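# Place the missing pentomino piece into the board's hole

## Task

Pick up the loose pentomino piece whose shape matches the empty hole in the puzzle on the wooden board and set it lying flat in that hole. All the other pieces in the same field must still lie flat inside it, and the board must not be flipped over. Finish with both grippers open and clear, touching neither the board, any of its pieces, nor any other loose object.

## Robot and tools

Robot: two arms, left_arm and right_arm, mounted on opposite sides of the table and facing each other. left_arm's base is on the +y side. The names do not tell you which side of a camera image an arm appears on. Each arm has six joints in this order: waist, shoulder, elbow, wrist pitch, wrist yaw, wrist roll. Each also has a parallel gripper.

World frame: the origin is the centre of the table, +z points up, and the tabletop sits at z = +0.020 m. All reported hand poses use this frame.

execute_actions takes "actions", a list holding zero or one item, and an optional boolean "pictures" (images are included by default).
- An empty list sends no command and just reports the current state.
- A move item is {"rows": [...], "steps": n}. n is 1 to 15 (default 15), and each step lasts 1/30 s. rows holds 1 to 15 rows. Row k drives step k; if there are fewer rows than steps, the final row repeats.
- A wait item is {"steps": n} with n up to 300. It sends nothing new and returns once n steps have passed since the previous result. Time you spend replying counts toward those steps.
- A refused call sends nothing at all.

Each row is one flat list of 14 numbers, each between -1 and 1. Numbers 1 to 6 are left_arm's six joints in the order above, and number 7 is left_arm's gripper opening. Numbers 8 to 14 are the same seven for right_arm. Always send all 14, even when only one arm should move.

The joint numbers are scaled offsets, not target angles. They are measured from the joint angles in the latest result that reported them. They are not added onto the row before. If no result in the scene has shown joint angles yet, or for the second or later call within one reply, they count from wherever the arm is when the action begins. One unit equals 0.9615 rad for the waist, shoulder and elbow, 1.713 rad for wrist pitch, 1.767 rad for wrist yaw and 1.728 rad for wrist roll. A row of zeros is therefore not a pause: it pulls the arm back to those reference angles.

Joint ranges in radians: waist -3.054 to 3.054, shoulder 0.000 to 3.142, elbow 0.000 to 2.356, wrist pitch -1.571 to 1.571, wrist yaw -1.571 to 1.571, wrist roll -3.142 to 3.142. A call that pushes any joint more than 0.010 rad beyond its range is refused. The true end may differ from these numbers by about 0.010 rad. A request past the true end is clipped there, and the result may then say "joint sent to its limit". That line can refer to an earlier action still running. If it does not appear, do not assume the joint has room left.

The gripper opening is an absolute setting, not an offset. +1 is fully open, a pad gap of 0.088 m. Empty fingers close fully at about -0.80; values down to -1 close them no further. Going from open to closed takes at least about 0.5 s.

Speed is limited. On each step a joint's target may lead its measured angle by at most 0.211 rad (waist, shoulder, elbow), 0.213 rad (wrist pitch), 0.267 rad (wrist yaw) or 0.228 rad (wrist roll). Targets that would move a gripper more than 70 mm from where it is get scaled back, so big moves take several actions. Friction can leave a joint short of its target, especially at long reach, and tiny moves may not happen at all. Check the reported angles after every move.

Between calls, during your reply and during waits, the arms keep heading for the last row sent. They stop once they are nearly still or a step is HELD.

Result lines:
- The state line gives, for each arm, end_effector_position (m), end_effector_quat_wxyz and linear and angular velocities. The printed position may be off, more so when the arm is stretched out. The fingers point along the gripper's +x axis and close along its y axis. The reported point lies between the pads, 3 to 4 cm behind the fingertips.
- Joint positions and Joint velocities have one block per arm: six joints (rad, rad/s), then the pad gap (m, m/s).
- grip_measured is the finger opening on the same scale as your command. It can be off by about 1 mm of opening. When squeezing something hard it can read narrower by up to about 3 mm (0.061). To hold a part firmly, command roughly 0.07 below grip_measured; use a smaller margin for a gentler grip. Parts under about 3 mm thick get proportionally less force. Each pad pushes with up to about 34 to 49 N.
- "joint command not followed" means a clearance check altered or blocked some joint targets. HELD marks steps whose row was not fully sent.
- Warnings report motor heat (MOTOR HOT from 50 °C), torque faults and over-temperature faults.

Load limits per joint (N m): waist 18, shoulder 22.3, elbow 22.2, wrist pitch 5.86, wrist yaw 5.84, wrist roll 5.48. A held object's weight counts toward them. Exceeding one freezes that arm for 10 s and drops the rest of the call. Holding loads heats the motors; at 95 °C the arm is held still, and it may lose power and go limp.

Things to avoid: the two arms hitting or pressing each other (this ends the scene); knocking anything off the table; dropping, slamming or hard-pushing parts; flipping the board or shoving other pieces out of their field. Small random tugs on a held part, or nudges to loose objects, can happen, so recheck after they do. Move smoothly with little effort.

zoom_image takes "camera" (cam_high, cam_low, cam_left_wrist or cam_right_wrist) and "region" [x0, y0, x1, y1] in pixels of that camera's latest image, with (0, 0) at the top left and at most 504 by 504. All four cameras give 504x504 images, in the order listed. Calibration data comes with them: intrinsics K, distortion D and T_world_to_cam from world to camera. The values are approximate. cam_high looks down from about (0.003, -0.518, 1.067), and cam_low views from the -x side. The wrist cameras ride on their arms.

finished_scene takes "scene", the integer number of the current scene. The goal must be met and stay met. Replying with no tool call ends everything.

Each tool is called after "Call:" as a command line: name --argument value for each argument, lists and objects as JSON in quotes; but a table of rows of numbers goes row by row, as --pt "numbers of a row", without its own name.

## Session

Call:
execute_actions --actions '[]'

Scene clock: 0.00 s of 3950.00 s.
left_arm: end_effector_position=(+0.0464, +0.2479, +0.4111) grip_measured=+1.000 end_effector_quat_wxyz=(+0.662, -0.017, -0.010, -0.749) end_effector_velocity=(+0.000, +0.000, -0.001) end_effector_angular_velocity=(-0.001, +0.008, +0.005) | right_arm: end_effector_position=(+0.2943, -0.2393, +0.1320) grip_measured=+1.000 end_effector_quat_wxyz=(+0.158, +0.685, +0.591, -0.395) end_effector_velocity=(-0.003, +0.001, +0.003) end_effector_angular_velocity=(+0.019, +0.004, +0.009)
Joint positions: left_arm=[-0.006  0.85   0.644  0.245 -0.003 -0.008  0.088] | right_arm=[-1.086  1.722  0.983 -0.56  -0.714  2.349  0.088]
Joint velocities: left_arm=[-0.002 -0.002 -0.007  0.007 -0.007 -0.007  0.   ] | right_arm=[-0.002 -0.007 -0.002 -0.007 -0.022 -0.007  0.   ]
Motor temperatures (°C, as the motors report them): left_arm=[24 22 22 23 24 22] | right_arm=[22 23 23 23 24 24]
Heat: left arm: hottest waist 24 °C (+0.0 °C/min); right arm: hottest wrist yaw 24 °C (+0.0 °C/min).

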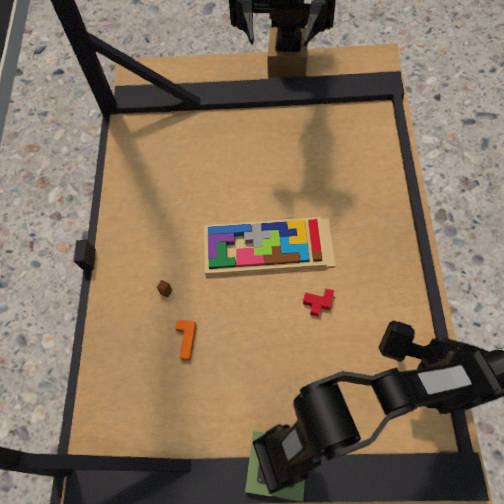

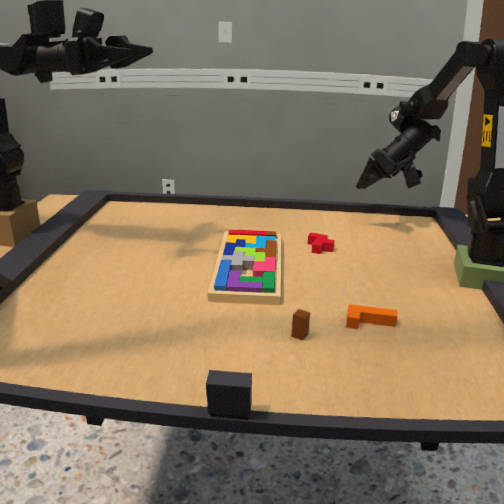

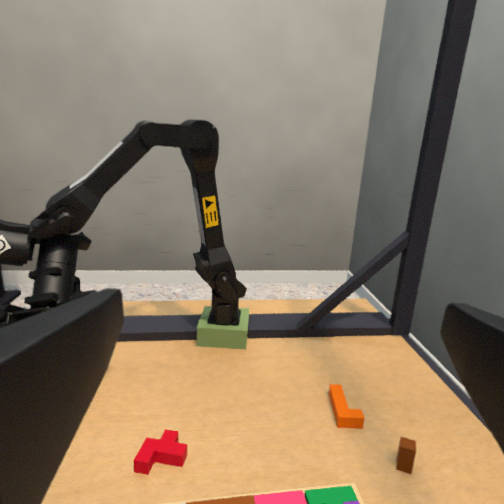

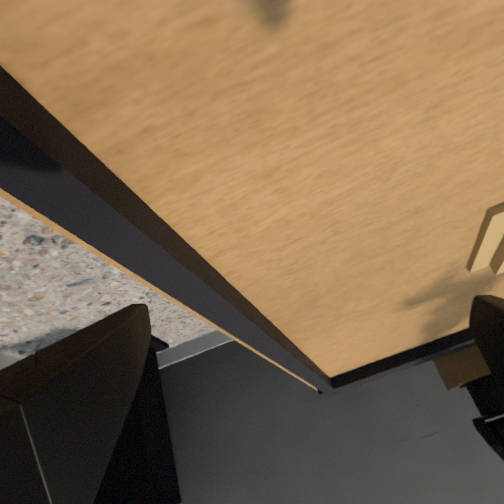

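Call:
zoom_image --camera "cam_high" --region '[190, 200, 350, 330]'

Call:
zoom_image --camera "cam_high" --region '[140, 260, 240, 370]'

Call:
zoom_image --camera "cam_low" --region '[190, 210, 420, 350]'

Region (190, 200, 350, 330) of cam_high's 504x504 image, scaled by 3.150, with more detail than that image has; it fills the top 410 rows of this view, and the rest is white.

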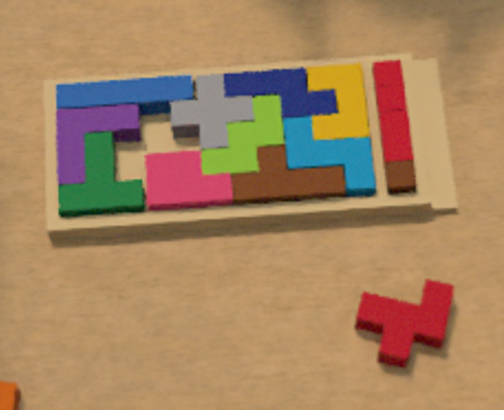

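Region (140, 260, 240, 370) of cam_high's 504x504 image, scaled by 4.582, with more detail than that image has; it fills the left 458 columns of this view, and the rest is white.

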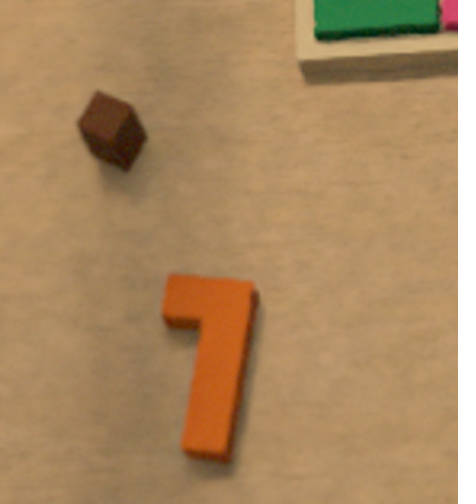

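Region (190, 210, 420, 350) of cam_low's 504x504 image, scaled by 2.191, with more detail than that image has; it fills the top 307 rows of this view, and the rest is white.

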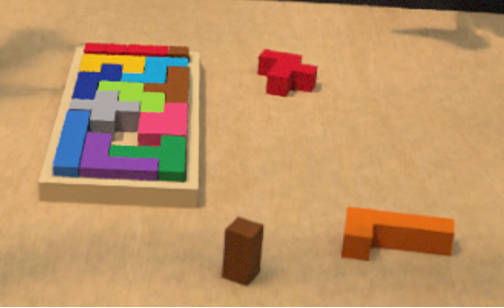

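Call:
execute_actions --actions '[{"rows":[[0,0,0,0,0,0,1,0.92,-0.127,0.4,-0.356,0.404,-1,1]],"steps":15}]' --pictures false

Call:
execute_actions --actions '[{"steps":60}]' --pictures false

Scene clock: 4.40 s of 3950.00 s.
left_arm: end_effector_position=(+0.0464, +0.2479, +0.4111) grip_measured=+1.000 end_effector_quat_wxyz=(+0.662, -0.017, -0.010, -0.749) end_effector_velocity=(+0.001, +0.002, +0.002) end_effector_angular_velocity=(+0.000, +0.022, +0.004) | right_arm: end_effector_position=(+0.1912, -0.1683, +0.2136) grip_measured=+1.000 end_effector_quat_wxyz=(+0.671, +0.298, +0.660, -0.158) end_effector_velocity=(-0.396, +0.167, -0.015) end_effector_angular_velocity=(-0.619, -0.336, +2.953)
Joint positions: left_arm=[-0.006  0.85   0.644  0.245 -0.003 -0.008  0.088] | right_arm=[-0.444  1.601  1.35  -1.126 -0.041  1.625  0.088]
Joint velocities: left_arm=[-0.002 -0.007  0.002 -0.007 -0.007 -0.022  0.   ] | right_arm=[ 1.458 -0.002  0.007 -0.388  0.33  -1.59   0.   ]
Motor temperatures (°C, as the motors report them): left_arm=[24 22 23 23 24 22] | right_arm=[22 24 24 23 24 24]
Heat: left arm: hottest waist 24 °C (+0.0 °C/min); right arm: hottest shoulder 24 °C (+0.0 °C/min).
Steps of this call (steps 1 to 90: nothing new was sent; then 0.90 s passed at rest; steps 91 to 105: all 15 steps of this action). Readings (joint positions):
91: left_arm=[-0.006 0.850 0.644 0.245 -0.003 -0.008] | right_arm=[-1.078 1.716 0.999 -0.588 -0.681 2.324]
92: left_arm=[-0.006 0.850 0.644 0.245 -0.003 -0.008] | right_arm=[-1.047 1.711 1.028 -0.638 -0.617 2.278]
94: left_arm=[-0.006 0.850 0.644 0.245 -0.003 -0.008] | right_arm=[-0.965 1.685 1.103 -0.714 -0.517 2.189]
98: left_arm=[-0.006 0.850 0.644 0.245 -0.003 -0.008] | right_arm=[-0.784 1.629 1.276 -0.888 -0.288 1.992]
105: the state above

Scene clock: 6.40 s of 3950.00 s.
left_arm: end_effector_position=(+0.0464, +0.2479, +0.4111) grip_measured=+1.000 end_effector_quat_wxyz=(+0.662, -0.017, -0.010, -0.749) end_effector_velocity=(+0.000, +0.000, -0.002) end_effector_angular_velocity=(+0.008, +0.007, +0.005) | right_arm: end_effector_position=(+0.1257, -0.1417, +0.2149) grip_measured=+1.000 end_effector_quat_wxyz=(+0.710, -0.154, +0.641, +0.246) end_effector_velocity=(-0.002, -0.005, +0.001) end_effector_angular_velocity=(-0.014, +0.012, +0.006)
Joint positions: left_arm=[-0.006  0.85   0.644  0.245 -0.003 -0.008  0.088] | right_arm=[-0.205  1.601  1.361 -1.168 -0.003  0.623  0.088]
Joint velocities: left_arm=[-0.002 -0.002 -0.002 -0.007 -0.007 -0.007  0.   ] | right_arm=[-0.002 -0.007 -0.002 -0.022 -0.007 -0.007  0.   ]
Motor temperatures (°C, as the motors report them): left_arm=[24 22 24 24 24 22] | right_arm=[22 24 24 23 24 24]
Heat: left arm: hottest waist 24 °C (+0.0 °C/min); right arm: hottest shoulder 24 °C (+0.0 °C/min).
Steps of this call (steps 1 to 45: the robot went on to your last target; steps 46 to 60: nothing new was sent). Readings (joint positions):
1: left_arm=[-0.006 0.850 0.644 0.245 -0.003 -0.008] | right_arm=[-0.395 1.601 1.352 -1.138 -0.031 1.571]
2: left_arm=[-0.006 0.850 0.644 0.245 -0.003 -0.008] | right_arm=[-0.346 1.601 1.354 -1.145 -0.025 1.518]
4: left_arm=[-0.006 0.850 0.644 0.245 -0.003 -0.008] | right_arm=[-0.269 1.601 1.358 -1.153 -0.020 1.413]
8: left_arm=[-0.006 0.850 0.644 0.245 -0.003 -0.008] | right_arm=[-0.218 1.601 1.360 -1.164 -0.008 1.202]
60: the state above
All arms were judged still, so your last target was given up. Only a new action makes them travel on or press farther. Fingers that are still opening or closing keep moving.

Call:
execute_actions --actions '[{"rows":[[0,0,0,0,0,0,1,0.068,0.138,-0.209,0.1,0,-0.36,1]],"steps":15}]' --pictures false

Call:
execute_actions --actions '[{"steps":15}]'

Scene clock: 9.73 s of 3950.00 s.
left_arm: end_effector_position=(+0.0464, +0.2479, +0.4111) grip_measured=+1.000 end_effector_quat_wxyz=(+0.662, -0.017, -0.010, -0.749) end_effector_velocity=(+0.001, +0.000, +0.000) end_effector_angular_velocity=(+0.002, -0.007, +0.015) | right_arm: end_effector_position=(+0.1043, -0.1459, +0.1328) grip_measured=+1.000 end_effector_quat_wxyz=(+0.585, -0.401, +0.573, +0.411) end_effector_velocity=(-0.004, -0.013, -0.010) end_effector_angular_velocity=(-0.048, +0.001, +0.303)
Joint positions: left_arm=[-0.006  0.85   0.644  0.245 -0.003 -0.008  0.088] | right_arm=[-0.143  1.721  1.173 -1.002 -0.001  0.036  0.088]
Joint velocities: left_arm=[-0.007 -0.002  0.002 -0.007 -0.022  0.007  0.   ] | right_arm=[ 0.002 -0.002 -0.042 -0.007  0.007 -0.3    0.   ]
Motor temperatures (°C, as the motors report them): left_arm=[24 22 24 24 24 22] | right_arm=[22 24 25 23 24 24]
Heat: left arm: hottest waist 24 °C (+0.0 °C/min); right arm: hottest elbow 25 °C (+6.2 °C/min).
Steps of this call (steps 1 to 85: nothing new was sent; steps 86 to 100: all 15 steps of this action). Readings (joint positions):
86: left_arm=[-0.006 0.850 0.644 0.245 -0.003 -0.008] | right_arm=[-0.203 1.607 1.348 -1.152 0.000 0.600]
87: left_arm=[-0.006 0.850 0.644 0.245 -0.003 -0.008] | right_arm=[-0.195 1.611 1.324 -1.115 0.001 0.554]
89: left_arm=[-0.006 0.850 0.644 0.245 -0.003 -0.008] | right_arm=[-0.173 1.647 1.270 -1.066 0.001 0.459]
93: left_arm=[-0.006 0.850 0.644 0.245 -0.003 -0.008] | right_arm=[-0.147 1.717 1.186 -1.024 -0.001 0.248]
100: the state above

Scene clock: 10.23 s of 3950.00 s.
left_arm: end_effector_position=(+0.0464, +0.2479, +0.4111) grip_measured=+1.000 end_effector_quat_wxyz=(+0.662, -0.017, -0.010, -0.749) end_effector_velocity=(+0.000, +0.000, -0.004) end_effector_angular_velocity=(+0.015, +0.021, +0.004) | right_arm: end_effector_position=(+0.1041, -0.1458, +0.1322) grip_measured=+1.000 end_effector_quat_wxyz=(+0.578, -0.411, +0.566, +0.421) end_effector_velocity=(-0.001, -0.002, +0.000) end_effector_angular_velocity=(-0.005, +0.009, +0.020)
Joint positions: left_arm=[-0.006  0.85   0.644  0.245 -0.003 -0.008  0.088] | right_arm=[-0.143  1.721  1.17  -0.998 -0.001  0.004  0.088]
Joint velocities: left_arm=[-0.002 -0.002 -0.007 -0.007 -0.007 -0.022  0.   ] | right_arm=[-0.002 -0.002 -0.002 -0.007 -0.007 -0.022  0.   ]
Motor temperatures (°C, as the motors report them): left_arm=[24 22 24 24 24 22] | right_arm=[22 24 25 23 24 24]
Heat: left arm: hottest waist 24 °C (+0.0 °C/min); right arm: hottest elbow 25 °C (+5.9 °C/min).
Steps of this call (steps 1 to 15: the robot went on to your last target). Readings (joint positions):
1: left_arm=[-0.006 0.850 0.644 0.245 -0.003 -0.008] | right_arm=[-0.143 1.721 1.172 -1.001 -0.001 0.028]
2: left_arm=[-0.006 0.850 0.644 0.245 -0.003 -0.008] | right_arm=[-0.143 1.721 1.171 -1.000 -0.001 0.022]
4: left_arm=[-0.006 0.850 0.644 0.245 -0.003 -0.008] | right_arm=[-0.143 1.721 1.171 -0.999 -0.001 0.013]
8: left_arm=[-0.006 0.850 0.644 0.245 -0.003 -0.008] | right_arm=[-0.143 1.721 1.170 -0.999 -0.001 0.006]
15: the state above
camera_calibration (this result's frames):
cam_right_wrist: T_world_to_cam=[[0.943368, -0.328109, -0.049012, -0.124434], [-0.296003, -0.899193, 0.322232, -0.108121], [-0.149798, -0.289475, -0.945391, 0.175743], [0, 0, 0, 1]] pos_world=[0.111709, -0.0871761, 0.194887]

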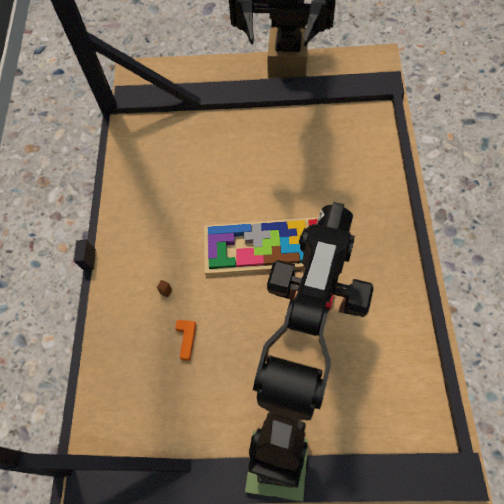

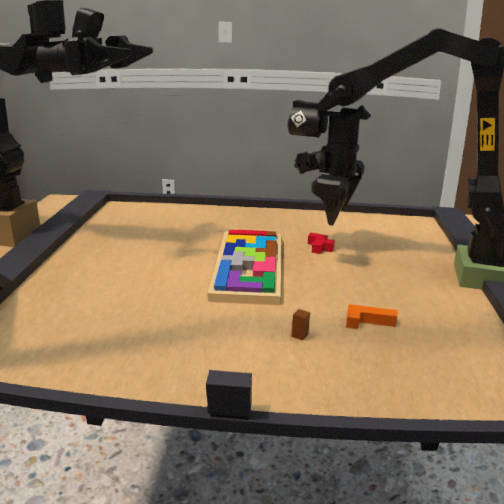

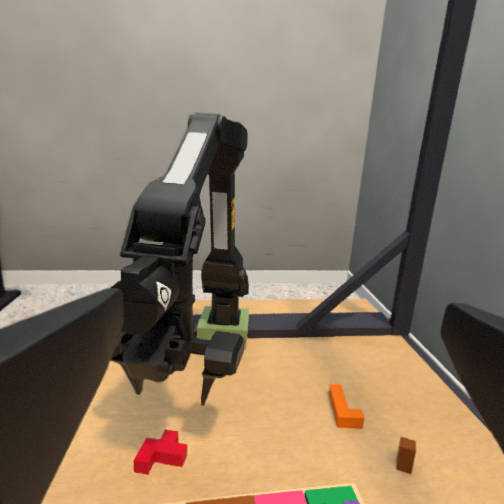

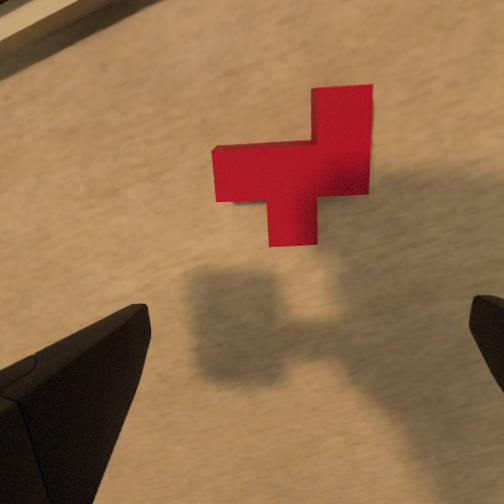

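Call:
execute_actions --actions '[{"rows":[[0,0,0,0,0,0,1,0.012,0.188,0.116,0.025,0,1,1]],"steps":15}]' --pictures false

Call:
execute_actions --actions '[{"steps":20}]' --pictures false

Call:
execute_actions --actions '[{"rows":[[0,0,0,0,0,0,1,0,0,0,0,0,0.79,1]],"steps":15}]' --pictures false

Call:
execute_actions --actions '[{"steps":15}]'

Scene clock: 15.97 s of 3950.00 s.
left_arm: end_effector_position=(+0.0464, +0.2479, +0.4111) grip_measured=+1.000 end_effector_quat_wxyz=(+0.662, -0.017, -0.010, -0.749) end_effector_velocity=(+0.000, +0.000, -0.002) end_effector_angular_velocity=(+0.006, -0.008, +0.005) | right_arm: end_effector_position=(+0.1115, -0.1134, +0.1091) grip_measured=+1.000 end_effector_quat_wxyz=(+0.686, -0.171, +0.685, +0.176) end_effector_velocity=(-0.000, +0.000, -0.002) end_effector_angular_velocity=(-0.008, +0.021, -1.548)
Joint positions: left_arm=[-0.006  0.85   0.644  0.245 -0.003 -0.008  0.088] | right_arm=[-0.134  1.881  1.274 -0.957 -0.001  0.773  0.088]
Joint velocities: left_arm=[-0.002 -0.002 -0.002 -0.007 -0.007  0.007  0.   ] | right_arm=[-0.002  0.012  0.007 -0.007 -0.007  1.546  0.   ]
Motor temperatures (°C, as the motors report them): left_arm=[24 22 25 25 24 22] | right_arm=[22 25 25 23 24 24]
Heat: left arm: hottest elbow 25 °C (+3.8 °C/min); right arm: hottest shoulder 25 °C (+3.8 °C/min).
From where the robot then was, a joint's target lay farther than a number of 1.0 reaches, so one or more steps of this call were cut to that.
Steps of this call (steps 1 to 15: the robot went on to your last target; steps 16 to 90: nothing new was sent; then 2.23 s passed at rest; steps 91 to 105: all 15 steps of this action). Readings (joint positions):
91: left_arm=[-0.006 0.850 0.644 0.245 -0.003 -0.008] | right_arm=[-0.142 1.736 1.179 -1.002 -0.001 0.033]
92: left_arm=[-0.006 0.850 0.644 0.245 -0.003 -0.008] | right_arm=[-0.140 1.763 1.202 -0.993 -0.001 0.090]
94: left_arm=[-0.006 0.850 0.644 0.245 -0.003 -0.008] | right_arm=[-0.137 1.825 1.243 -0.960 -0.001 0.194]
98: left_arm=[-0.006 0.850 0.644 0.245 -0.003 -0.008] | right_arm=[-0.135 1.874 1.259 -0.962 -0.001 0.405]
105: the state above

Scene clock: 16.63 s of 3950.00 s.
left_arm: end_effector_position=(+0.0464, +0.2479, +0.4111) grip_measured=+1.000 end_effector_quat_wxyz=(+0.662, -0.017, -0.010, -0.749) end_effector_velocity=(+0.003, +0.000, -0.003) end_effector_angular_velocity=(+0.020, +0.020, +0.019) | right_arm: end_effector_position=(+0.1116, -0.1132, +0.1084) grip_measured=+1.000 end_effector_quat_wxyz=(+0.691, +0.150, +0.692, -0.146) end_effector_velocity=(-0.004, -0.004, +0.000) end_effector_angular_velocity=(-0.014, +0.029, -0.317)
Joint positions: left_arm=[-0.006  0.85   0.644  0.245 -0.003 -0.008  0.088] | right_arm=[-0.134  1.884  1.275 -0.957 -0.001  1.691  0.088]
Joint velocities: left_arm=[-0.002 -0.002  0.002 -0.022 -0.022 -0.022  0.   ] | right_arm=[-0.002 -0.002 -0.002 -0.022 -0.022  0.315  0.   ]
Motor temperatures (°C, as the motors report them): left_arm=[24 22 25 25 24 22] | right_arm=[22 25 25 23 24 24]
Heat: left arm: hottest elbow 25 °C (+3.6 °C/min); right arm: hottest shoulder 25 °C (+3.6 °C/min).
Steps of this call (steps 1 to 20: the robot went on to your last target). Readings (joint positions):
1: left_arm=[-0.006 0.850 0.644 0.245 -0.003 -0.008] | right_arm=[-0.134 1.882 1.275 -0.957 -0.001 0.826]
2: left_arm=[-0.006 0.850 0.644 0.245 -0.003 -0.008] | right_arm=[-0.134 1.882 1.275 -0.957 -0.001 0.879]
4: left_arm=[-0.006 0.850 0.644 0.245 -0.003 -0.008] | right_arm=[-0.134 1.883 1.275 -0.957 -0.001 0.985]
8: left_arm=[-0.006 0.850 0.644 0.245 -0.003 -0.008] | right_arm=[-0.134 1.884 1.275 -0.957 -0.001 1.195]
20: the state above

Scene clock: 17.13 s of 3950.00 s.
left_arm: end_effector_position=(+0.0464, +0.2479, +0.4111) grip_measured=+1.000 end_effector_quat_wxyz=(+0.662, -0.017, -0.010, -0.749) end_effector_velocity=(+0.000, +0.000, -0.004) end_effector_angular_velocity=(+0.013, +0.006, +0.005) | right_arm: end_effector_position=(+0.1116, -0.1131, +0.1084) grip_measured=+1.000 end_effector_quat_wxyz=(+0.582, +0.402, +0.584, -0.399) end_effector_velocity=(+0.000, -0.004, -0.001) end_effector_angular_velocity=(-0.009, +0.020, -1.568)
Joint positions: left_arm=[-0.006  0.85   0.644  0.245 -0.003 -0.008  0.088] | right_arm=[-0.134  1.884  1.275 -0.957 -0.001  2.473  0.088]
Joint velocities: left_arm=[-0.002 -0.002 -0.007 -0.007 -0.007 -0.007  0.   ] | right_arm=[-0.007 -0.002 -0.007 -0.007 -0.007  1.56   0.   ]
Motor temperatures (°C, as the motors report them): left_arm=[24 22 25 25 24 22] | right_arm=[22 25 25 23 24 24]
Heat: left arm: hottest elbow 25 °C (+3.5 °C/min); right arm: hottest shoulder 25 °C (+3.5 °C/min).
Steps of this call (steps 1 to 15: all 15 steps of this action). Readings (joint positions):
1: left_arm=[-0.006 0.850 0.644 0.245 -0.003 -0.008] | right_arm=[-0.134 1.884 1.275 -0.957 -0.001 1.731]
2: left_arm=[-0.006 0.850 0.644 0.245 -0.003 -0.008] | right_arm=[-0.134 1.884 1.275 -0.957 -0.001 1.787]
4: left_arm=[-0.006 0.850 0.644 0.245 -0.003 -0.008] | right_arm=[-0.134 1.884 1.275 -0.957 -0.001 1.892]
8: left_arm=[-0.006 0.850 0.644 0.245 -0.003 -0.008] | right_arm=[-0.134 1.884 1.275 -0.957 -0.001 2.103]
15: the state above

Scene clock: 17.63 s of 3950.00 s.
left_arm: end_effector_position=(+0.0464, +0.2479, +0.4111) grip_measured=+1.000 end_effector_quat_wxyz=(+0.662, -0.017, -0.010, -0.749) end_effector_velocity=(-0.000, +0.000, -0.002) end_effector_angular_velocity=(+0.010, +0.021, -0.006) | right_arm: end_effector_position=(+0.1116, -0.1131, +0.1084) grip_measured=+1.000 end_effector_quat_wxyz=(+0.448, +0.547, +0.451, -0.545) end_effector_velocity=(+0.003, -0.003, +0.000) end_effector_angular_velocity=(-0.013, -0.018, -0.186)
Joint positions: left_arm=[-0.006  0.85   0.644  0.245 -0.003 -0.008  0.088] | right_arm=[-0.134  1.884  1.275 -0.957 -0.001  3.033  0.088]
Joint velocities: left_arm=[ 0.002 -0.002 -0.002 -0.007  0.007 -0.022  0.   ] | right_arm=[-0.002 -0.002 -0.002 -0.007  0.022  0.183  0.   ]
Motor temperatures (°C, as the motors report them): left_arm=[24 22 26 25 24 22] | right_arm=[22 25 25 23 24 24]
Heat: left arm: hottest elbow 26 °C (+6.8 °C/min); right arm: hottest shoulder 25 °C (+3.4 °C/min).
Steps of this call (steps 1 to 15: the robot went on to your last target). Readings (joint positions):
1: left_arm=[-0.006 0.850 0.644 0.245 -0.003 -0.008] | right_arm=[-0.134 1.884 1.275 -0.957 -0.001 2.526]
2: left_arm=[-0.006 0.850 0.644 0.245 -0.003 -0.008] | right_arm=[-0.134 1.884 1.275 -0.957 -0.001 2.579]
4: left_arm=[-0.006 0.850 0.644 0.245 -0.003 -0.008] | right_arm=[-0.134 1.884 1.275 -0.957 -0.001 2.684]
8: left_arm=[-0.006 0.850 0.644 0.245 -0.003 -0.008] | right_arm=[-0.134 1.884 1.275 -0.957 -0.001 2.893]
15: the state above
camera_calibration (this result's frames):
cam_right_wrist: T_world_to_cam=[[-0.975748, 0.213847, -0.0467447, 0.153249], [0.184718, 0.918985, 0.348347, 0.0803824], [0.117451, 0.331265, -0.936199, 0.203329], [0, 0, 0, 1]] pos_world=[0.110804, -0.173998, 0.169519]

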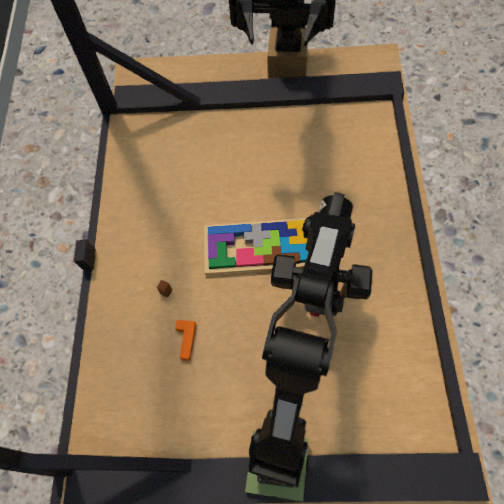

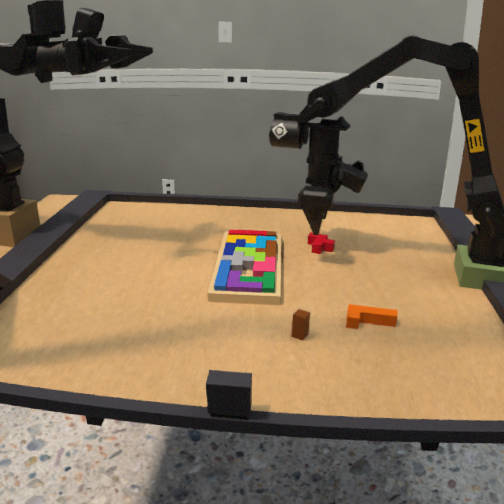

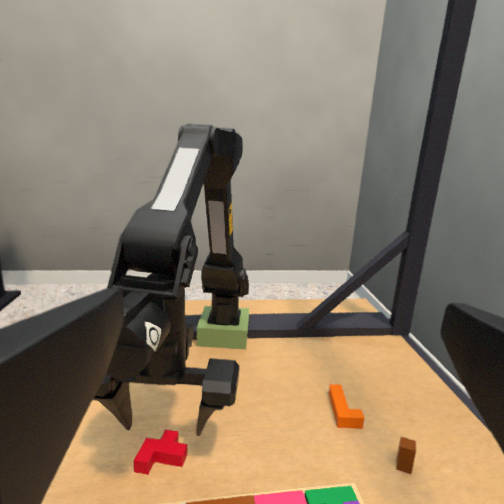

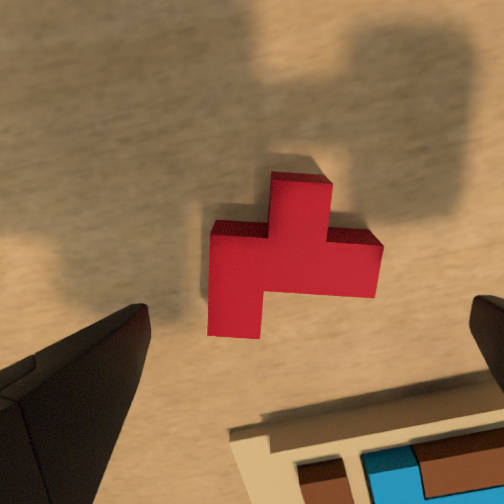

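Call:
execute_actions --actions '[{"rows":[[0,0,0,0,0,0,1,0,0.06,-0.088,0.077,0,0.03,1]],"steps":15}]'

Scene clock: 19.17 s of 3950.00 s.
left_arm: end_effector_position=(+0.0464, +0.2479, +0.4111) grip_measured=+1.000 end_effector_quat_wxyz=(+0.662, -0.017, -0.010, -0.749) end_effector_velocity=(+0.001, +0.001, -0.001) end_effector_angular_velocity=(+0.003, +0.007, +0.005) | right_arm: end_effector_position=(+0.1119, -0.1122, +0.0784) grip_measured=+1.000 end_effector_quat_wxyz=(+0.432, +0.562, +0.440, -0.552) end_effector_velocity=(-0.003, -0.007, -0.005) end_effector_angular_velocity=(-0.023, +0.015, -0.010)
Joint positions: left_arm=[-0.006  0.85   0.644  0.245 -0.003 -0.008  0.088] | right_arm=[-0.134  1.925  1.201 -0.828 -0.001  3.083  0.088]
Joint velocities: left_arm=[-0.002 -0.007 -0.002 -0.007 -0.007 -0.007  0.   ] | right_arm=[-0.002  0.002 -0.017 -0.007 -0.007  0.007  0.   ]
Motor temperatures (°C, as the motors report them): left_arm=[24 22 26 26 24 22] | right_arm=[22 25 25 23 24 24]
Heat: left arm: hottest elbow 26 °C (+6.3 °C/min); right arm: hottest shoulder 25 °C (+3.1 °C/min).
Steps of this call (steps 1 to 30: the robot went on to your last target; step 31: nothing new was sent; steps 32 to 46: all 15 steps of this action). Readings (joint positions):
32: left_arm=[-0.006 0.850 0.644 0.245 -0.003 -0.008] | right_arm=[-0.134 1.885 1.268 -0.942 -0.001 3.058]
33: left_arm=[-0.006 0.850 0.644 0.245 -0.003 -0.008] | right_arm=[-0.134 1.887 1.254 -0.908 -0.001 3.065]
35: left_arm=[-0.006 0.850 0.644 0.245 -0.003 -0.008] | right_arm=[-0.134 1.901 1.233 -0.870 -0.001 3.073]
39: left_arm=[-0.006 0.850 0.644 0.245 -0.003 -0.008] | right_arm=[-0.134 1.924 1.205 -0.842 -0.001 3.080]
46: the state above
camera_calibration (this result's frames):
cam_right_wrist: T_world_to_cam=[[-0.963886, 0.262148, -0.0469251, 0.156034], [0.228471, 0.904516, 0.360072, 0.0825079], [0.136837, 0.336347, -0.931744, 0.172895], [0, 0, 0, 1]] pos_world=[0.10789, -0.173687, 0.138707]

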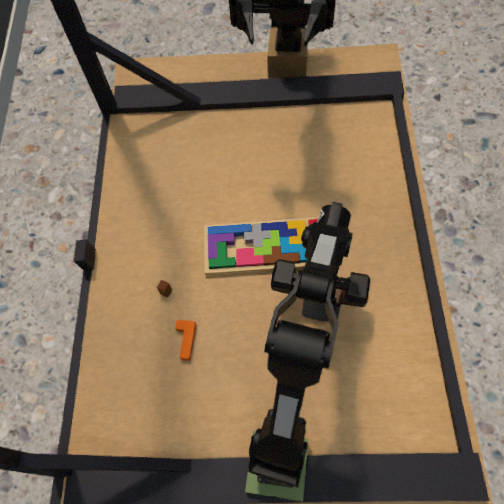

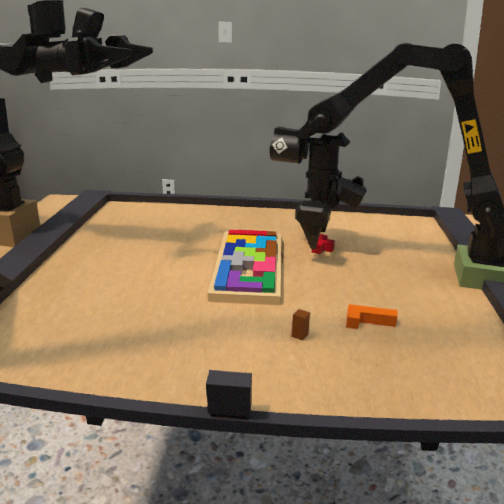

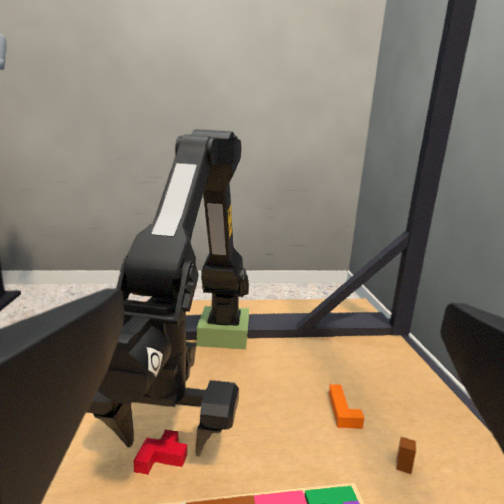

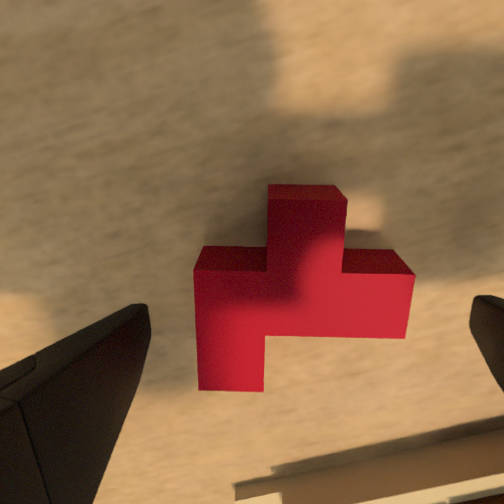

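Call:
execute_actions --actions '[{"rows":[[0,0,0,0,0,0,1,0,0,-0.047,0.02,0,0,1]],"steps":12}]'

Scene clock: 20.40 s of 3950.00 s.
left_arm: end_effector_position=(+0.0464, +0.2479, +0.4111) grip_measured=+1.000 end_effector_quat_wxyz=(+0.662, -0.017, -0.010, -0.749) end_effector_velocity=(+0.000, +0.000, +0.000) end_effector_angular_velocity=(+0.003, +0.007, +0.005) | right_arm: end_effector_position=(+0.1104, -0.1169, +0.0707) grip_measured=+1.000 end_effector_quat_wxyz=(+0.432, +0.561, +0.439, -0.553) end_effector_velocity=(-0.005, -0.009, -0.003) end_effector_angular_velocity=(-0.028, +0.032, +0.005)
Joint positions: left_arm=[-0.006  0.85   0.644  0.245 -0.003 -0.008  0.088] | right_arm=[-0.134  1.925  1.166 -0.797 -0.001  3.083  0.088]
Joint velocities: left_arm=[-0.002 -0.002  0.002 -0.007 -0.007 -0.007  0.   ] | right_arm=[-0.002 -0.002 -0.017 -0.022 -0.022 -0.007  0.   ]
Motor temperatures (°C, as the motors report them): left_arm=[24 22 26 26 24 22] | right_arm=[22 25 25 23 24 24]
Heat: left arm: hottest elbow 26 °C (+5.9 °C/min); right arm: hottest shoulder 25 °C (+2.9 °C/min).
Steps of this call (steps 1 to 15: the robot went on to your last target; steps 16 to 25: nothing new was sent; steps 26 to 37: all 12 steps of this action). Readings (joint positions):
26: left_arm=[-0.006 0.850 0.644 0.245 -0.003 -0.008] | right_arm=[-0.134 1.925 1.196 -0.820 -0.001 3.083]
27: left_arm=[-0.006 0.850 0.644 0.245 -0.003 -0.008] | right_arm=[-0.134 1.925 1.190 -0.812 -0.001 3.083]
29: left_arm=[-0.006 0.850 0.644 0.245 -0.003 -0.008] | right_arm=[-0.134 1.925 1.178 -0.807 -0.001 3.083]
33: left_arm=[-0.006 0.850 0.644 0.245 -0.003 -0.008] | right_arm=[-0.134 1.925 1.168 -0.799 -0.001 3.083]
37: the state above
camera_calibration (this result's frames):
cam_right_wrist: T_world_to_cam=[[-0.963829, 0.262379, -0.0468086, 0.15551], [0.229144, 0.905473, 0.357227, 0.0900558], [0.136113, 0.33358, -0.932844, 0.167329], [0, 0, 0, 1]] pos_world=[0.106473, -0.178163, 0.1312]

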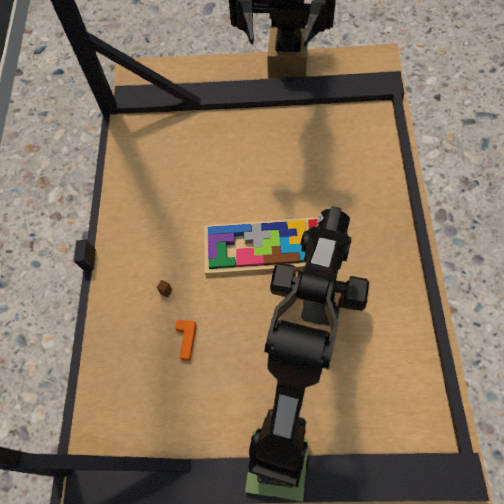

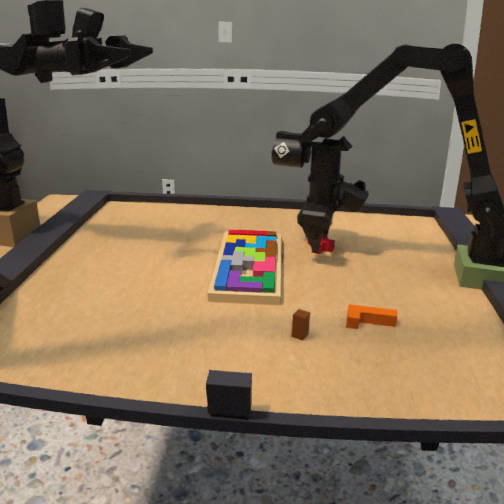

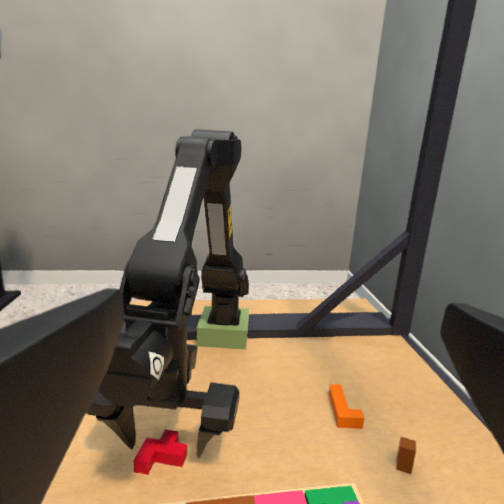

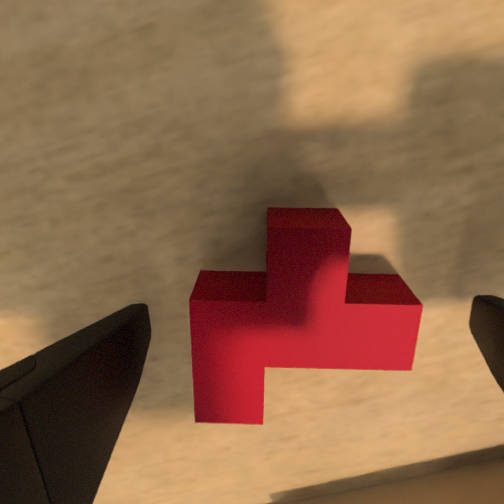

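Call:
execute_actions --actions '[{"rows":[[0,0,0,0,0,0,1,0,0,0,0,0,0,0.8],[0,0,0,0,0,0,1,0,0,0,0,0,0,0.7],[0,0,0,0,0,0,1,0,0,0,0,0,0,0.6],[0,0,0,0,0,0,1,0,0,0,0,0,0,0.5],[0,0,0,0,0,0,1,0,0,0,0,0,0,0.45],[0,0,0,0,0,0,1,0,0,0,0,0,0,0.4],[0,0,0,0,0,0,1,0,0,0,0,0,0,0.36],[0,0,0,0,0,0,1,0,0,0,0,0,0,0.32]],"steps":15}]'

Scene clock: 24.23 s of 3950.00 s.
left_arm: end_effector_position=(+0.0464, +0.2479, +0.4111) grip_measured=+1.000 end_effector_quat_wxyz=(+0.662, -0.017, -0.010, -0.749) end_effector_velocity=(+0.000, +0.000, -0.003) end_effector_angular_velocity=(+0.020, +0.020, +0.004) | right_arm: end_effector_position=(+0.1104, -0.1171, +0.0704) grip_measured=+0.355 end_effector_quat_wxyz=(+0.432, +0.561, +0.439, -0.553) end_effector_velocity=(+0.001, -0.004, +0.001) end_effector_angular_velocity=(-0.009, -0.005, +0.005)
Joint positions: left_arm=[-0.006  0.85   0.644  0.245 -0.003 -0.008  0.088] | right_arm=[-0.134  1.925  1.165 -0.796 -0.001  3.083  0.056]
Joint velocities: left_arm=[-0.002 -0.002  0.002 -0.022 -0.007 -0.022  0.   ] | right_arm=[-0.002 -0.007 -0.007 -0.007  0.007 -0.007 -0.006]
Motor temperatures (°C, as the motors report them): left_arm=[24 22 26 26 24 22] | right_arm=[22 26 26 23 24 24]
Heat: left arm: hottest elbow 26 °C (+5.0 °C/min); right arm: hottest shoulder 26 °C (+5.0 °C/min).
Steps of this call (steps 1 to 15: the robot went on to your last target; steps 16 to 90: nothing new was sent; then 0.33 s passed at rest; steps 91 to 105: all 15 steps of this action). Readings (joint positions):
91: left_arm=[-0.006 0.850 0.644 0.245 -0.003 -0.008] | right_arm=[-0.134 1.925 1.165 -0.796 -0.001 3.083]
92: left_arm=[-0.006 0.850 0.644 0.245 -0.003 -0.008] | right_arm=[-0.134 1.925 1.165 -0.796 -0.001 3.083]
94: left_arm=[-0.006 0.850 0.644 0.245 -0.003 -0.008] | right_arm=[-0.134 1.925 1.165 -0.796 -0.001 3.083]
98: left_arm=[-0.006 0.850 0.644 0.245 -0.003 -0.008] | right_arm=[-0.134 1.925 1.165 -0.796 -0.001 3.083]
105: the state above
camera_calibration (this result's frames):
cam_right_wrist: T_world_to_cam=[[-0.963834, 0.262362, -0.0467949, 0.155487], [0.229184, 0.905603, 0.356872, 0.0903928], [0.136007, 0.33324, -0.932981, 0.167156], [0, 0, 0, 1]] pos_world=[0.106413, -0.178357, 0.130971]

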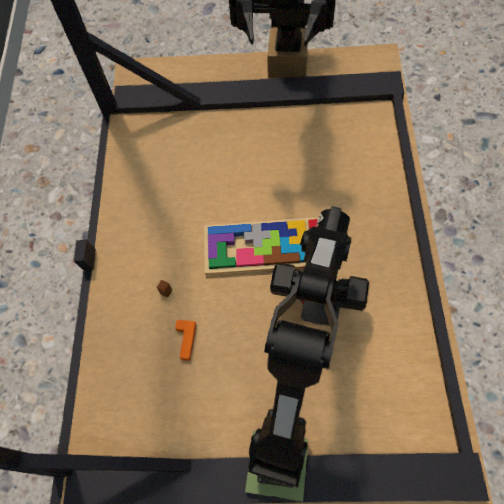

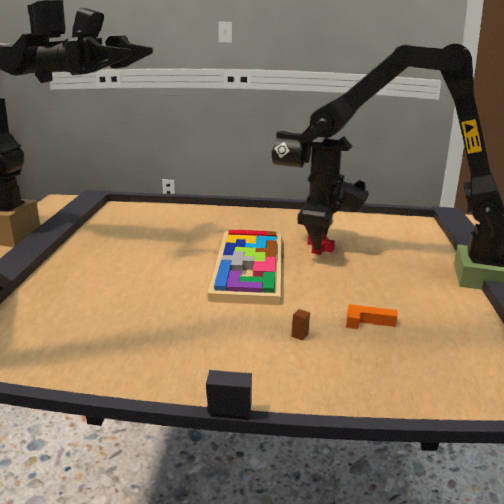

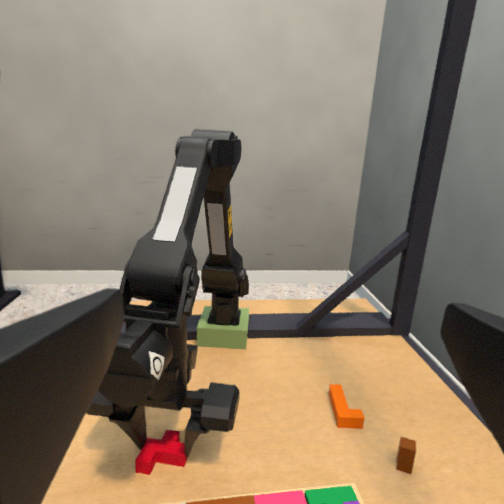

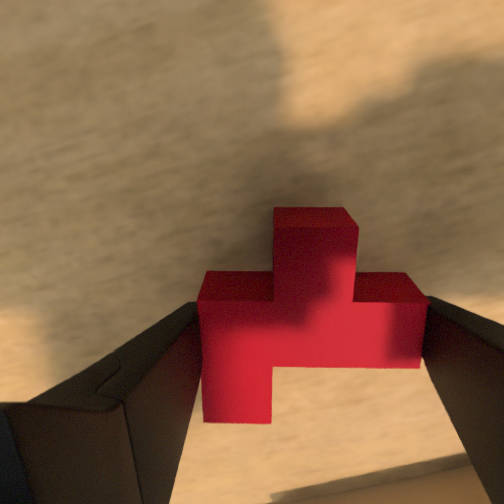

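Call:
execute_actions --actions '[{"rows":[[0,0,0,0,0,0,1,0,0,0,0,0,0,0.28],[0,0,0,0,0,0,1,0,0,0,0,0,0,0.28],[0,0,0,0,0,0,1,0,0,0,0,0,0,0.28],[0,0,0,0,0,0,1,0,0,0,0,0,0,0.28],[0,0,0,0,0,0,1,0,0,0,0,0,0,0.28],[0,0,0,0,0,0,1,0,0,0.05,-0.03,0,0,0.28],[0,0,0,0,0,0,1,0,0,0.1,-0.06,0,0,0.28],[0,0,0,0,0,0,1,0,0,0.15,-0.09,0,0,0.28],[0,0,0,0,0,0,1,0,0,0.2,-0.12,0,0,0.28],[0,0,0,0,0,0,1,0,0,0.25,-0.14,0,0,0.28]],"steps":15}]' --pictures false

Scene clock: 25.83 s of 3950.00 s.
left_arm: end_effector_position=(+0.0464, +0.2479, +0.4111) grip_measured=+1.000 end_effector_quat_wxyz=(+0.662, -0.017, -0.010, -0.749) end_effector_velocity=(+0.000, +0.000, -0.002) end_effector_angular_velocity=(+0.006, -0.008, +0.005) | right_arm: end_effector_position=(+0.1174, -0.0944, +0.1212) grip_measured=+0.354 end_effector_quat_wxyz=(+0.430, +0.564, +0.441, -0.550) end_effector_velocity=(+0.001, -0.005, +0.048) end_effector_angular_velocity=(-0.084, +0.018, +0.005)
Joint positions: left_arm=[-0.006  0.85   0.644  0.245 -0.003 -0.008  0.088] | right_arm=[-0.134  1.924  1.382 -1.005 -0.001  3.083  0.056]
Joint velocities: left_arm=[-0.002 -0.002 -0.002 -0.007 -0.007  0.007  0.   ] | right_arm=[-0.002 -0.002  0.198 -0.286  0.007 -0.007  0.   ]
Motor temperatures (°C, as the motors report them): left_arm=[24 22 27 26 24 22] | right_arm=[22 26 26 23 24 24]
Heat: left arm: hottest elbow 27 °C (+7.0 °C/min); right arm: hottest shoulder 26 °C (+4.6 °C/min).
Steps of this call (steps 1 to 15: the robot went on to your last target; steps 16 to 33: nothing new was sent; steps 34 to 48: all 15 steps of this action). Readings (joint positions):
34: left_arm=[-0.006 0.850 0.644 0.245 -0.003 -0.008] | right_arm=[-0.134 1.925 1.165 -0.796 -0.001 3.083]
35: left_arm=[-0.006 0.850 0.644 0.245 -0.003 -0.008] | right_arm=[-0.134 1.925 1.165 -0.796 -0.001 3.083]
37: left_arm=[-0.006 0.850 0.644 0.245 -0.003 -0.008] | right_arm=[-0.134 1.925 1.165 -0.796 -0.001 3.083]
41: left_arm=[-0.006 0.850 0.644 0.245 -0.003 -0.008] | right_arm=[-0.134 1.925 1.201 -0.854 -0.001 3.083]
48: the state above

Call:
execute_actions --actions '[{"rows":[[0,0,0,0,0,0,1,0.455,0.305,0.44,-0.095,0,-1,0.28]],"steps":15}]' --pictures false

Call:
execute_actions --actions '[{"steps":22}]' --pictures false

Call:
execute_actions --actions '[{"rows":[[0,0,0,0,0,0,1,0,0,0,0,0,-0.75,0.28]],"steps":15}]' --pictures false

Call:
execute_actions --actions '[{"steps":16}]'

Scene clock: 26.87 s of 3950.00 s.
left_arm: end_effector_position=(+0.0464, +0.2479, +0.4111) grip_measured=+1.000 end_effector_quat_wxyz=(+0.662, -0.017, -0.010, -0.749) end_effector_velocity=(+0.000, -0.001, -0.007) end_effector_angular_velocity=(+0.028, +0.004, +0.005) | right_arm: end_effector_position=(-0.0454, -0.0164, +0.1240) grip_measured=+0.354 end_effector_quat_wxyz=(+0.660, +0.248, +0.666, -0.243) end_effector_velocity=(-0.085, +0.008, +0.006) end_effector_angular_velocity=(+0.020, -0.006, +1.783)
Joint positions: left_arm=[-0.006  0.85   0.644  0.245 -0.003 -0.008  0.088] | right_arm=[ 0.301  2.184  1.784 -1.161 -0.004  2.413  0.056]
Joint velocities: left_arm=[-0.002  0.002 -0.002 -0.022 -0.007 -0.007  0.   ] | right_arm=[ 0.193  0.066  0.129 -0.051 -0.007 -1.59  -0.   ]
Motor temperatures (°C, as the motors report them): left_arm=[24 22 27 26 24 22] | right_arm=[22 26 26 23 24 24]
Heat: left arm: hottest elbow 27 °C (+6.7 °C/min); right arm: hottest shoulder 26 °C (+4.5 °C/min).
Steps of this call (steps 1 to 16: the robot went on to your last target; steps 17 to 31: all 15 steps of this action). Readings (joint positions):
17: left_arm=[-0.006 0.850 0.644 0.245 -0.003 -0.008] | right_arm=[-0.128 1.938 1.416 -1.057 0.003 3.058]
18: left_arm=[-0.006 0.850 0.644 0.245 -0.003 -0.008] | right_arm=[-0.105 1.967 1.456 -1.089 0.009 3.012]
20: left_arm=[-0.006 0.850 0.644 0.245 -0.003 -0.008] | right_arm=[-0.034 2.034 1.537 -1.100 0.005 2.931]
24: left_arm=[-0.006 0.850 0.644 0.245 -0.003 -0.008] | right_arm=[0.116 2.135 1.667 -1.137 0.002 2.772]
31: the state above

Scene clock: 27.60 s of 3950.00 s.
left_arm: end_effector_position=(+0.0464, +0.2479, +0.4111) grip_measured=+1.000 end_effector_quat_wxyz=(+0.662, -0.017, -0.010, -0.749) end_effector_velocity=(+0.000, +0.000, -0.003) end_effector_angular_velocity=(+0.018, +0.005, +0.005) | right_arm: end_effector_position=(-0.0460, -0.0144, +0.1228) grip_measured=+0.354 end_effector_quat_wxyz=(+0.698, -0.106, +0.700, +0.112) end_effector_velocity=(+0.005, -0.003, -0.001) end_effector_angular_velocity=(-0.010, -0.011, +0.337)
Joint positions: left_arm=[-0.006  0.85   0.644  0.245 -0.003 -0.008  0.088] | right_arm=[ 0.302  2.195  1.798 -1.166 -0.003  1.395  0.056]
Joint velocities: left_arm=[-0.002 -0.002  0.002 -0.022 -0.007 -0.007  0.   ] | right_arm=[-0.007 -0.002 -0.007 -0.007  0.007 -0.344 -0.   ]
Motor temperatures (°C, as the motors report them): left_arm=[24 22 27 27 24 22] | right_arm=[22 27 26 23 24 24]
Heat: left arm: hottest elbow 27 °C (+6.5 °C/min); right arm: hottest shoulder 27 °C (+6.5 °C/min).
Steps of this call (steps 1 to 22: the robot went on to your last target). Readings (joint positions):
1: left_arm=[-0.006 0.850 0.644 0.245 -0.003 -0.008] | right_arm=[0.305 2.186 1.788 -1.163 -0.004 2.361]
2: left_arm=[-0.006 0.850 0.644 0.245 -0.003 -0.008] | right_arm=[0.305 2.189 1.791 -1.163 -0.004 2.308]
4: left_arm=[-0.006 0.850 0.644 0.245 -0.003 -0.008] | right_arm=[0.303 2.192 1.794 -1.164 -0.003 2.202]
8: left_arm=[-0.006 0.850 0.644 0.245 -0.003 -0.008] | right_arm=[0.302 2.195 1.796 -1.166 -0.003 1.991]
22: the state above

Scene clock: 28.10 s of 3950.00 s.
left_arm: end_effector_position=(+0.0464, +0.2479, +0.4111) grip_measured=+1.000 end_effector_quat_wxyz=(+0.662, -0.017, -0.010, -0.749) end_effector_velocity=(+0.002, -0.001, -0.003) end_effector_angular_velocity=(+0.003, +0.007, +0.009) | right_arm: end_effector_position=(-0.0460, -0.0145, +0.1228) grip_measured=+0.355 end_effector_quat_wxyz=(+0.605, -0.364, +0.605, +0.369) end_effector_velocity=(-0.002, +0.001, +0.000) end_effector_angular_velocity=(+0.013, -0.003, +1.578)
Joint positions: left_arm=[-0.006  0.85   0.644  0.245 -0.003 -0.008  0.088] | right_arm=[ 0.302  2.195  1.798 -1.166 -0.003  0.615  0.056]
Joint velocities: left_arm=[ 0.002  0.002 -0.007  0.007 -0.007 -0.007  0.   ] | right_arm=[ 0.002 -0.002 -0.002  0.007 -0.007 -1.575 -0.   ]
Motor temperatures (°C, as the motors report them): left_arm=[24 22 27 27 24 22] | right_arm=[22 27 26 23 24 24]
Heat: left arm: hottest elbow 27 °C (+6.4 °C/min); right arm: hottest shoulder 27 °C (+6.4 °C/min).
Steps of this call (steps 1 to 15: all 15 steps of this action). Readings (joint positions):
1: left_arm=[-0.006 0.850 0.644 0.245 -0.003 -0.008] | right_arm=[0.302 2.195 1.798 -1.166 -0.003 1.356]
2: left_arm=[-0.006 0.850 0.644 0.245 -0.003 -0.008] | right_arm=[0.302 2.195 1.798 -1.166 -0.003 1.300]
4: left_arm=[-0.006 0.850 0.644 0.245 -0.003 -0.008] | right_arm=[0.302 2.195 1.798 -1.166 -0.003 1.194]
8: left_arm=[-0.006 0.850 0.644 0.245 -0.003 -0.008] | right_arm=[0.302 2.195 1.798 -1.166 -0.003 0.984]
15: the state above

Scene clock: 28.63 s of 3950.00 s.
left_arm: end_effector_position=(+0.0464, +0.2479, +0.4111) grip_measured=+1.000 end_effector_quat_wxyz=(+0.662, -0.017, -0.010, -0.749) end_effector_velocity=(+0.000, +0.001, +0.003) end_effector_angular_velocity=(-0.013, -0.005, +0.005) | right_arm: end_effector_position=(-0.0460, -0.0145, +0.1228) grip_measured=+0.355 end_effector_quat_wxyz=(+0.495, -0.503, +0.494, +0.508) end_effector_velocity=(+0.002, -0.002, +0.000) end_effector_angular_velocity=(-0.008, +0.006, +0.073)
Joint positions: left_arm=[-0.006  0.85   0.644  0.245 -0.003 -0.008  0.088] | right_arm=[ 0.302  2.195  1.798 -1.166 -0.003  0.112  0.056]
Joint velocities: left_arm=[-0.002 -0.002  0.002  0.007 -0.007  0.007  0.   ] | right_arm=[-0.007 -0.002 -0.002 -0.007 -0.007 -0.081 -0.   ]
Motor temperatures (°C, as the motors report them): left_arm=[24 22 27 27 24 22] | right_arm=[22 27 26 23 24 24]
Heat: left arm: hottest elbow 27 °C (+6.3 °C/min); right arm: hottest shoulder 27 °C (+6.3 °C/min).
Steps of this call (steps 1 to 16: the robot went on to your last target). Readings (joint positions):
1: left_arm=[-0.006 0.850 0.644 0.245 -0.003 -0.008] | right_arm=[0.302 2.195 1.798 -1.166 -0.003 0.563]
2: left_arm=[-0.006 0.850 0.644 0.245 -0.003 -0.008] | right_arm=[0.302 2.195 1.798 -1.166 -0.003 0.510]
4: left_arm=[-0.006 0.850 0.644 0.245 -0.003 -0.008] | right_arm=[0.302 2.195 1.798 -1.166 -0.003 0.406]
8: left_arm=[-0.006 0.850 0.644 0.245 -0.003 -0.008] | right_arm=[0.302 2.195 1.798 -1.166 -0.003 0.212]
16: the state above
camera_calibration (this result's frames):
cam_right_wrist: T_world_to_cam=[[0.998681, 0.00102867, -0.0513393, 0.0674052], [0.0182573, -0.941583, 0.336285, -0.019261], [-0.0479943, -0.336779, -0.94036, 0.185831], [0, 0, 0, 1]] pos_world=[-0.0580458, 0.0443788, 0.184686]

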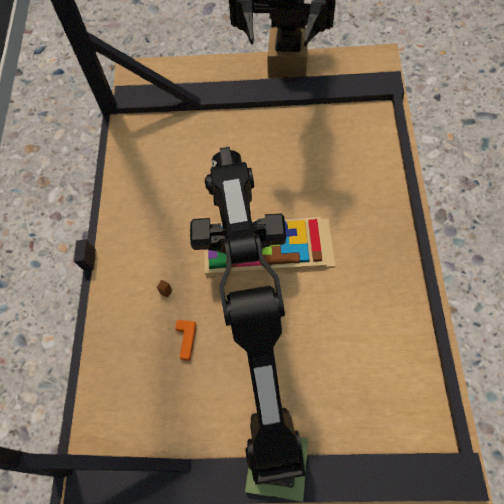

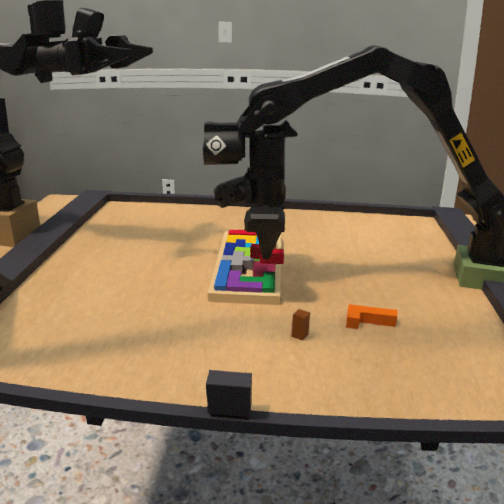

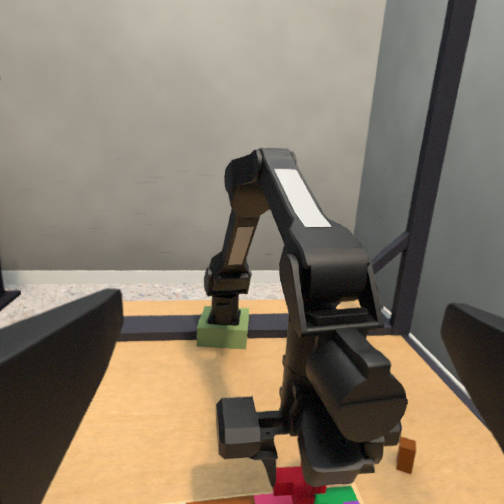

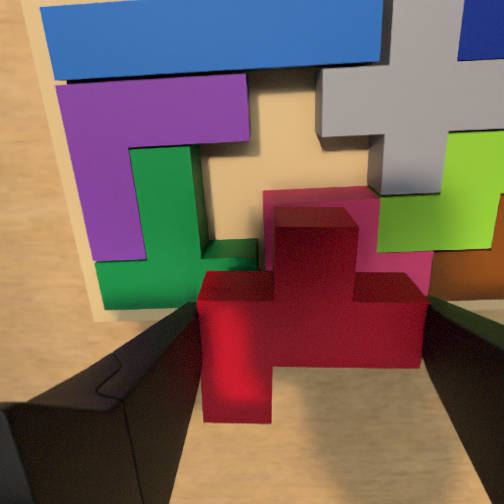

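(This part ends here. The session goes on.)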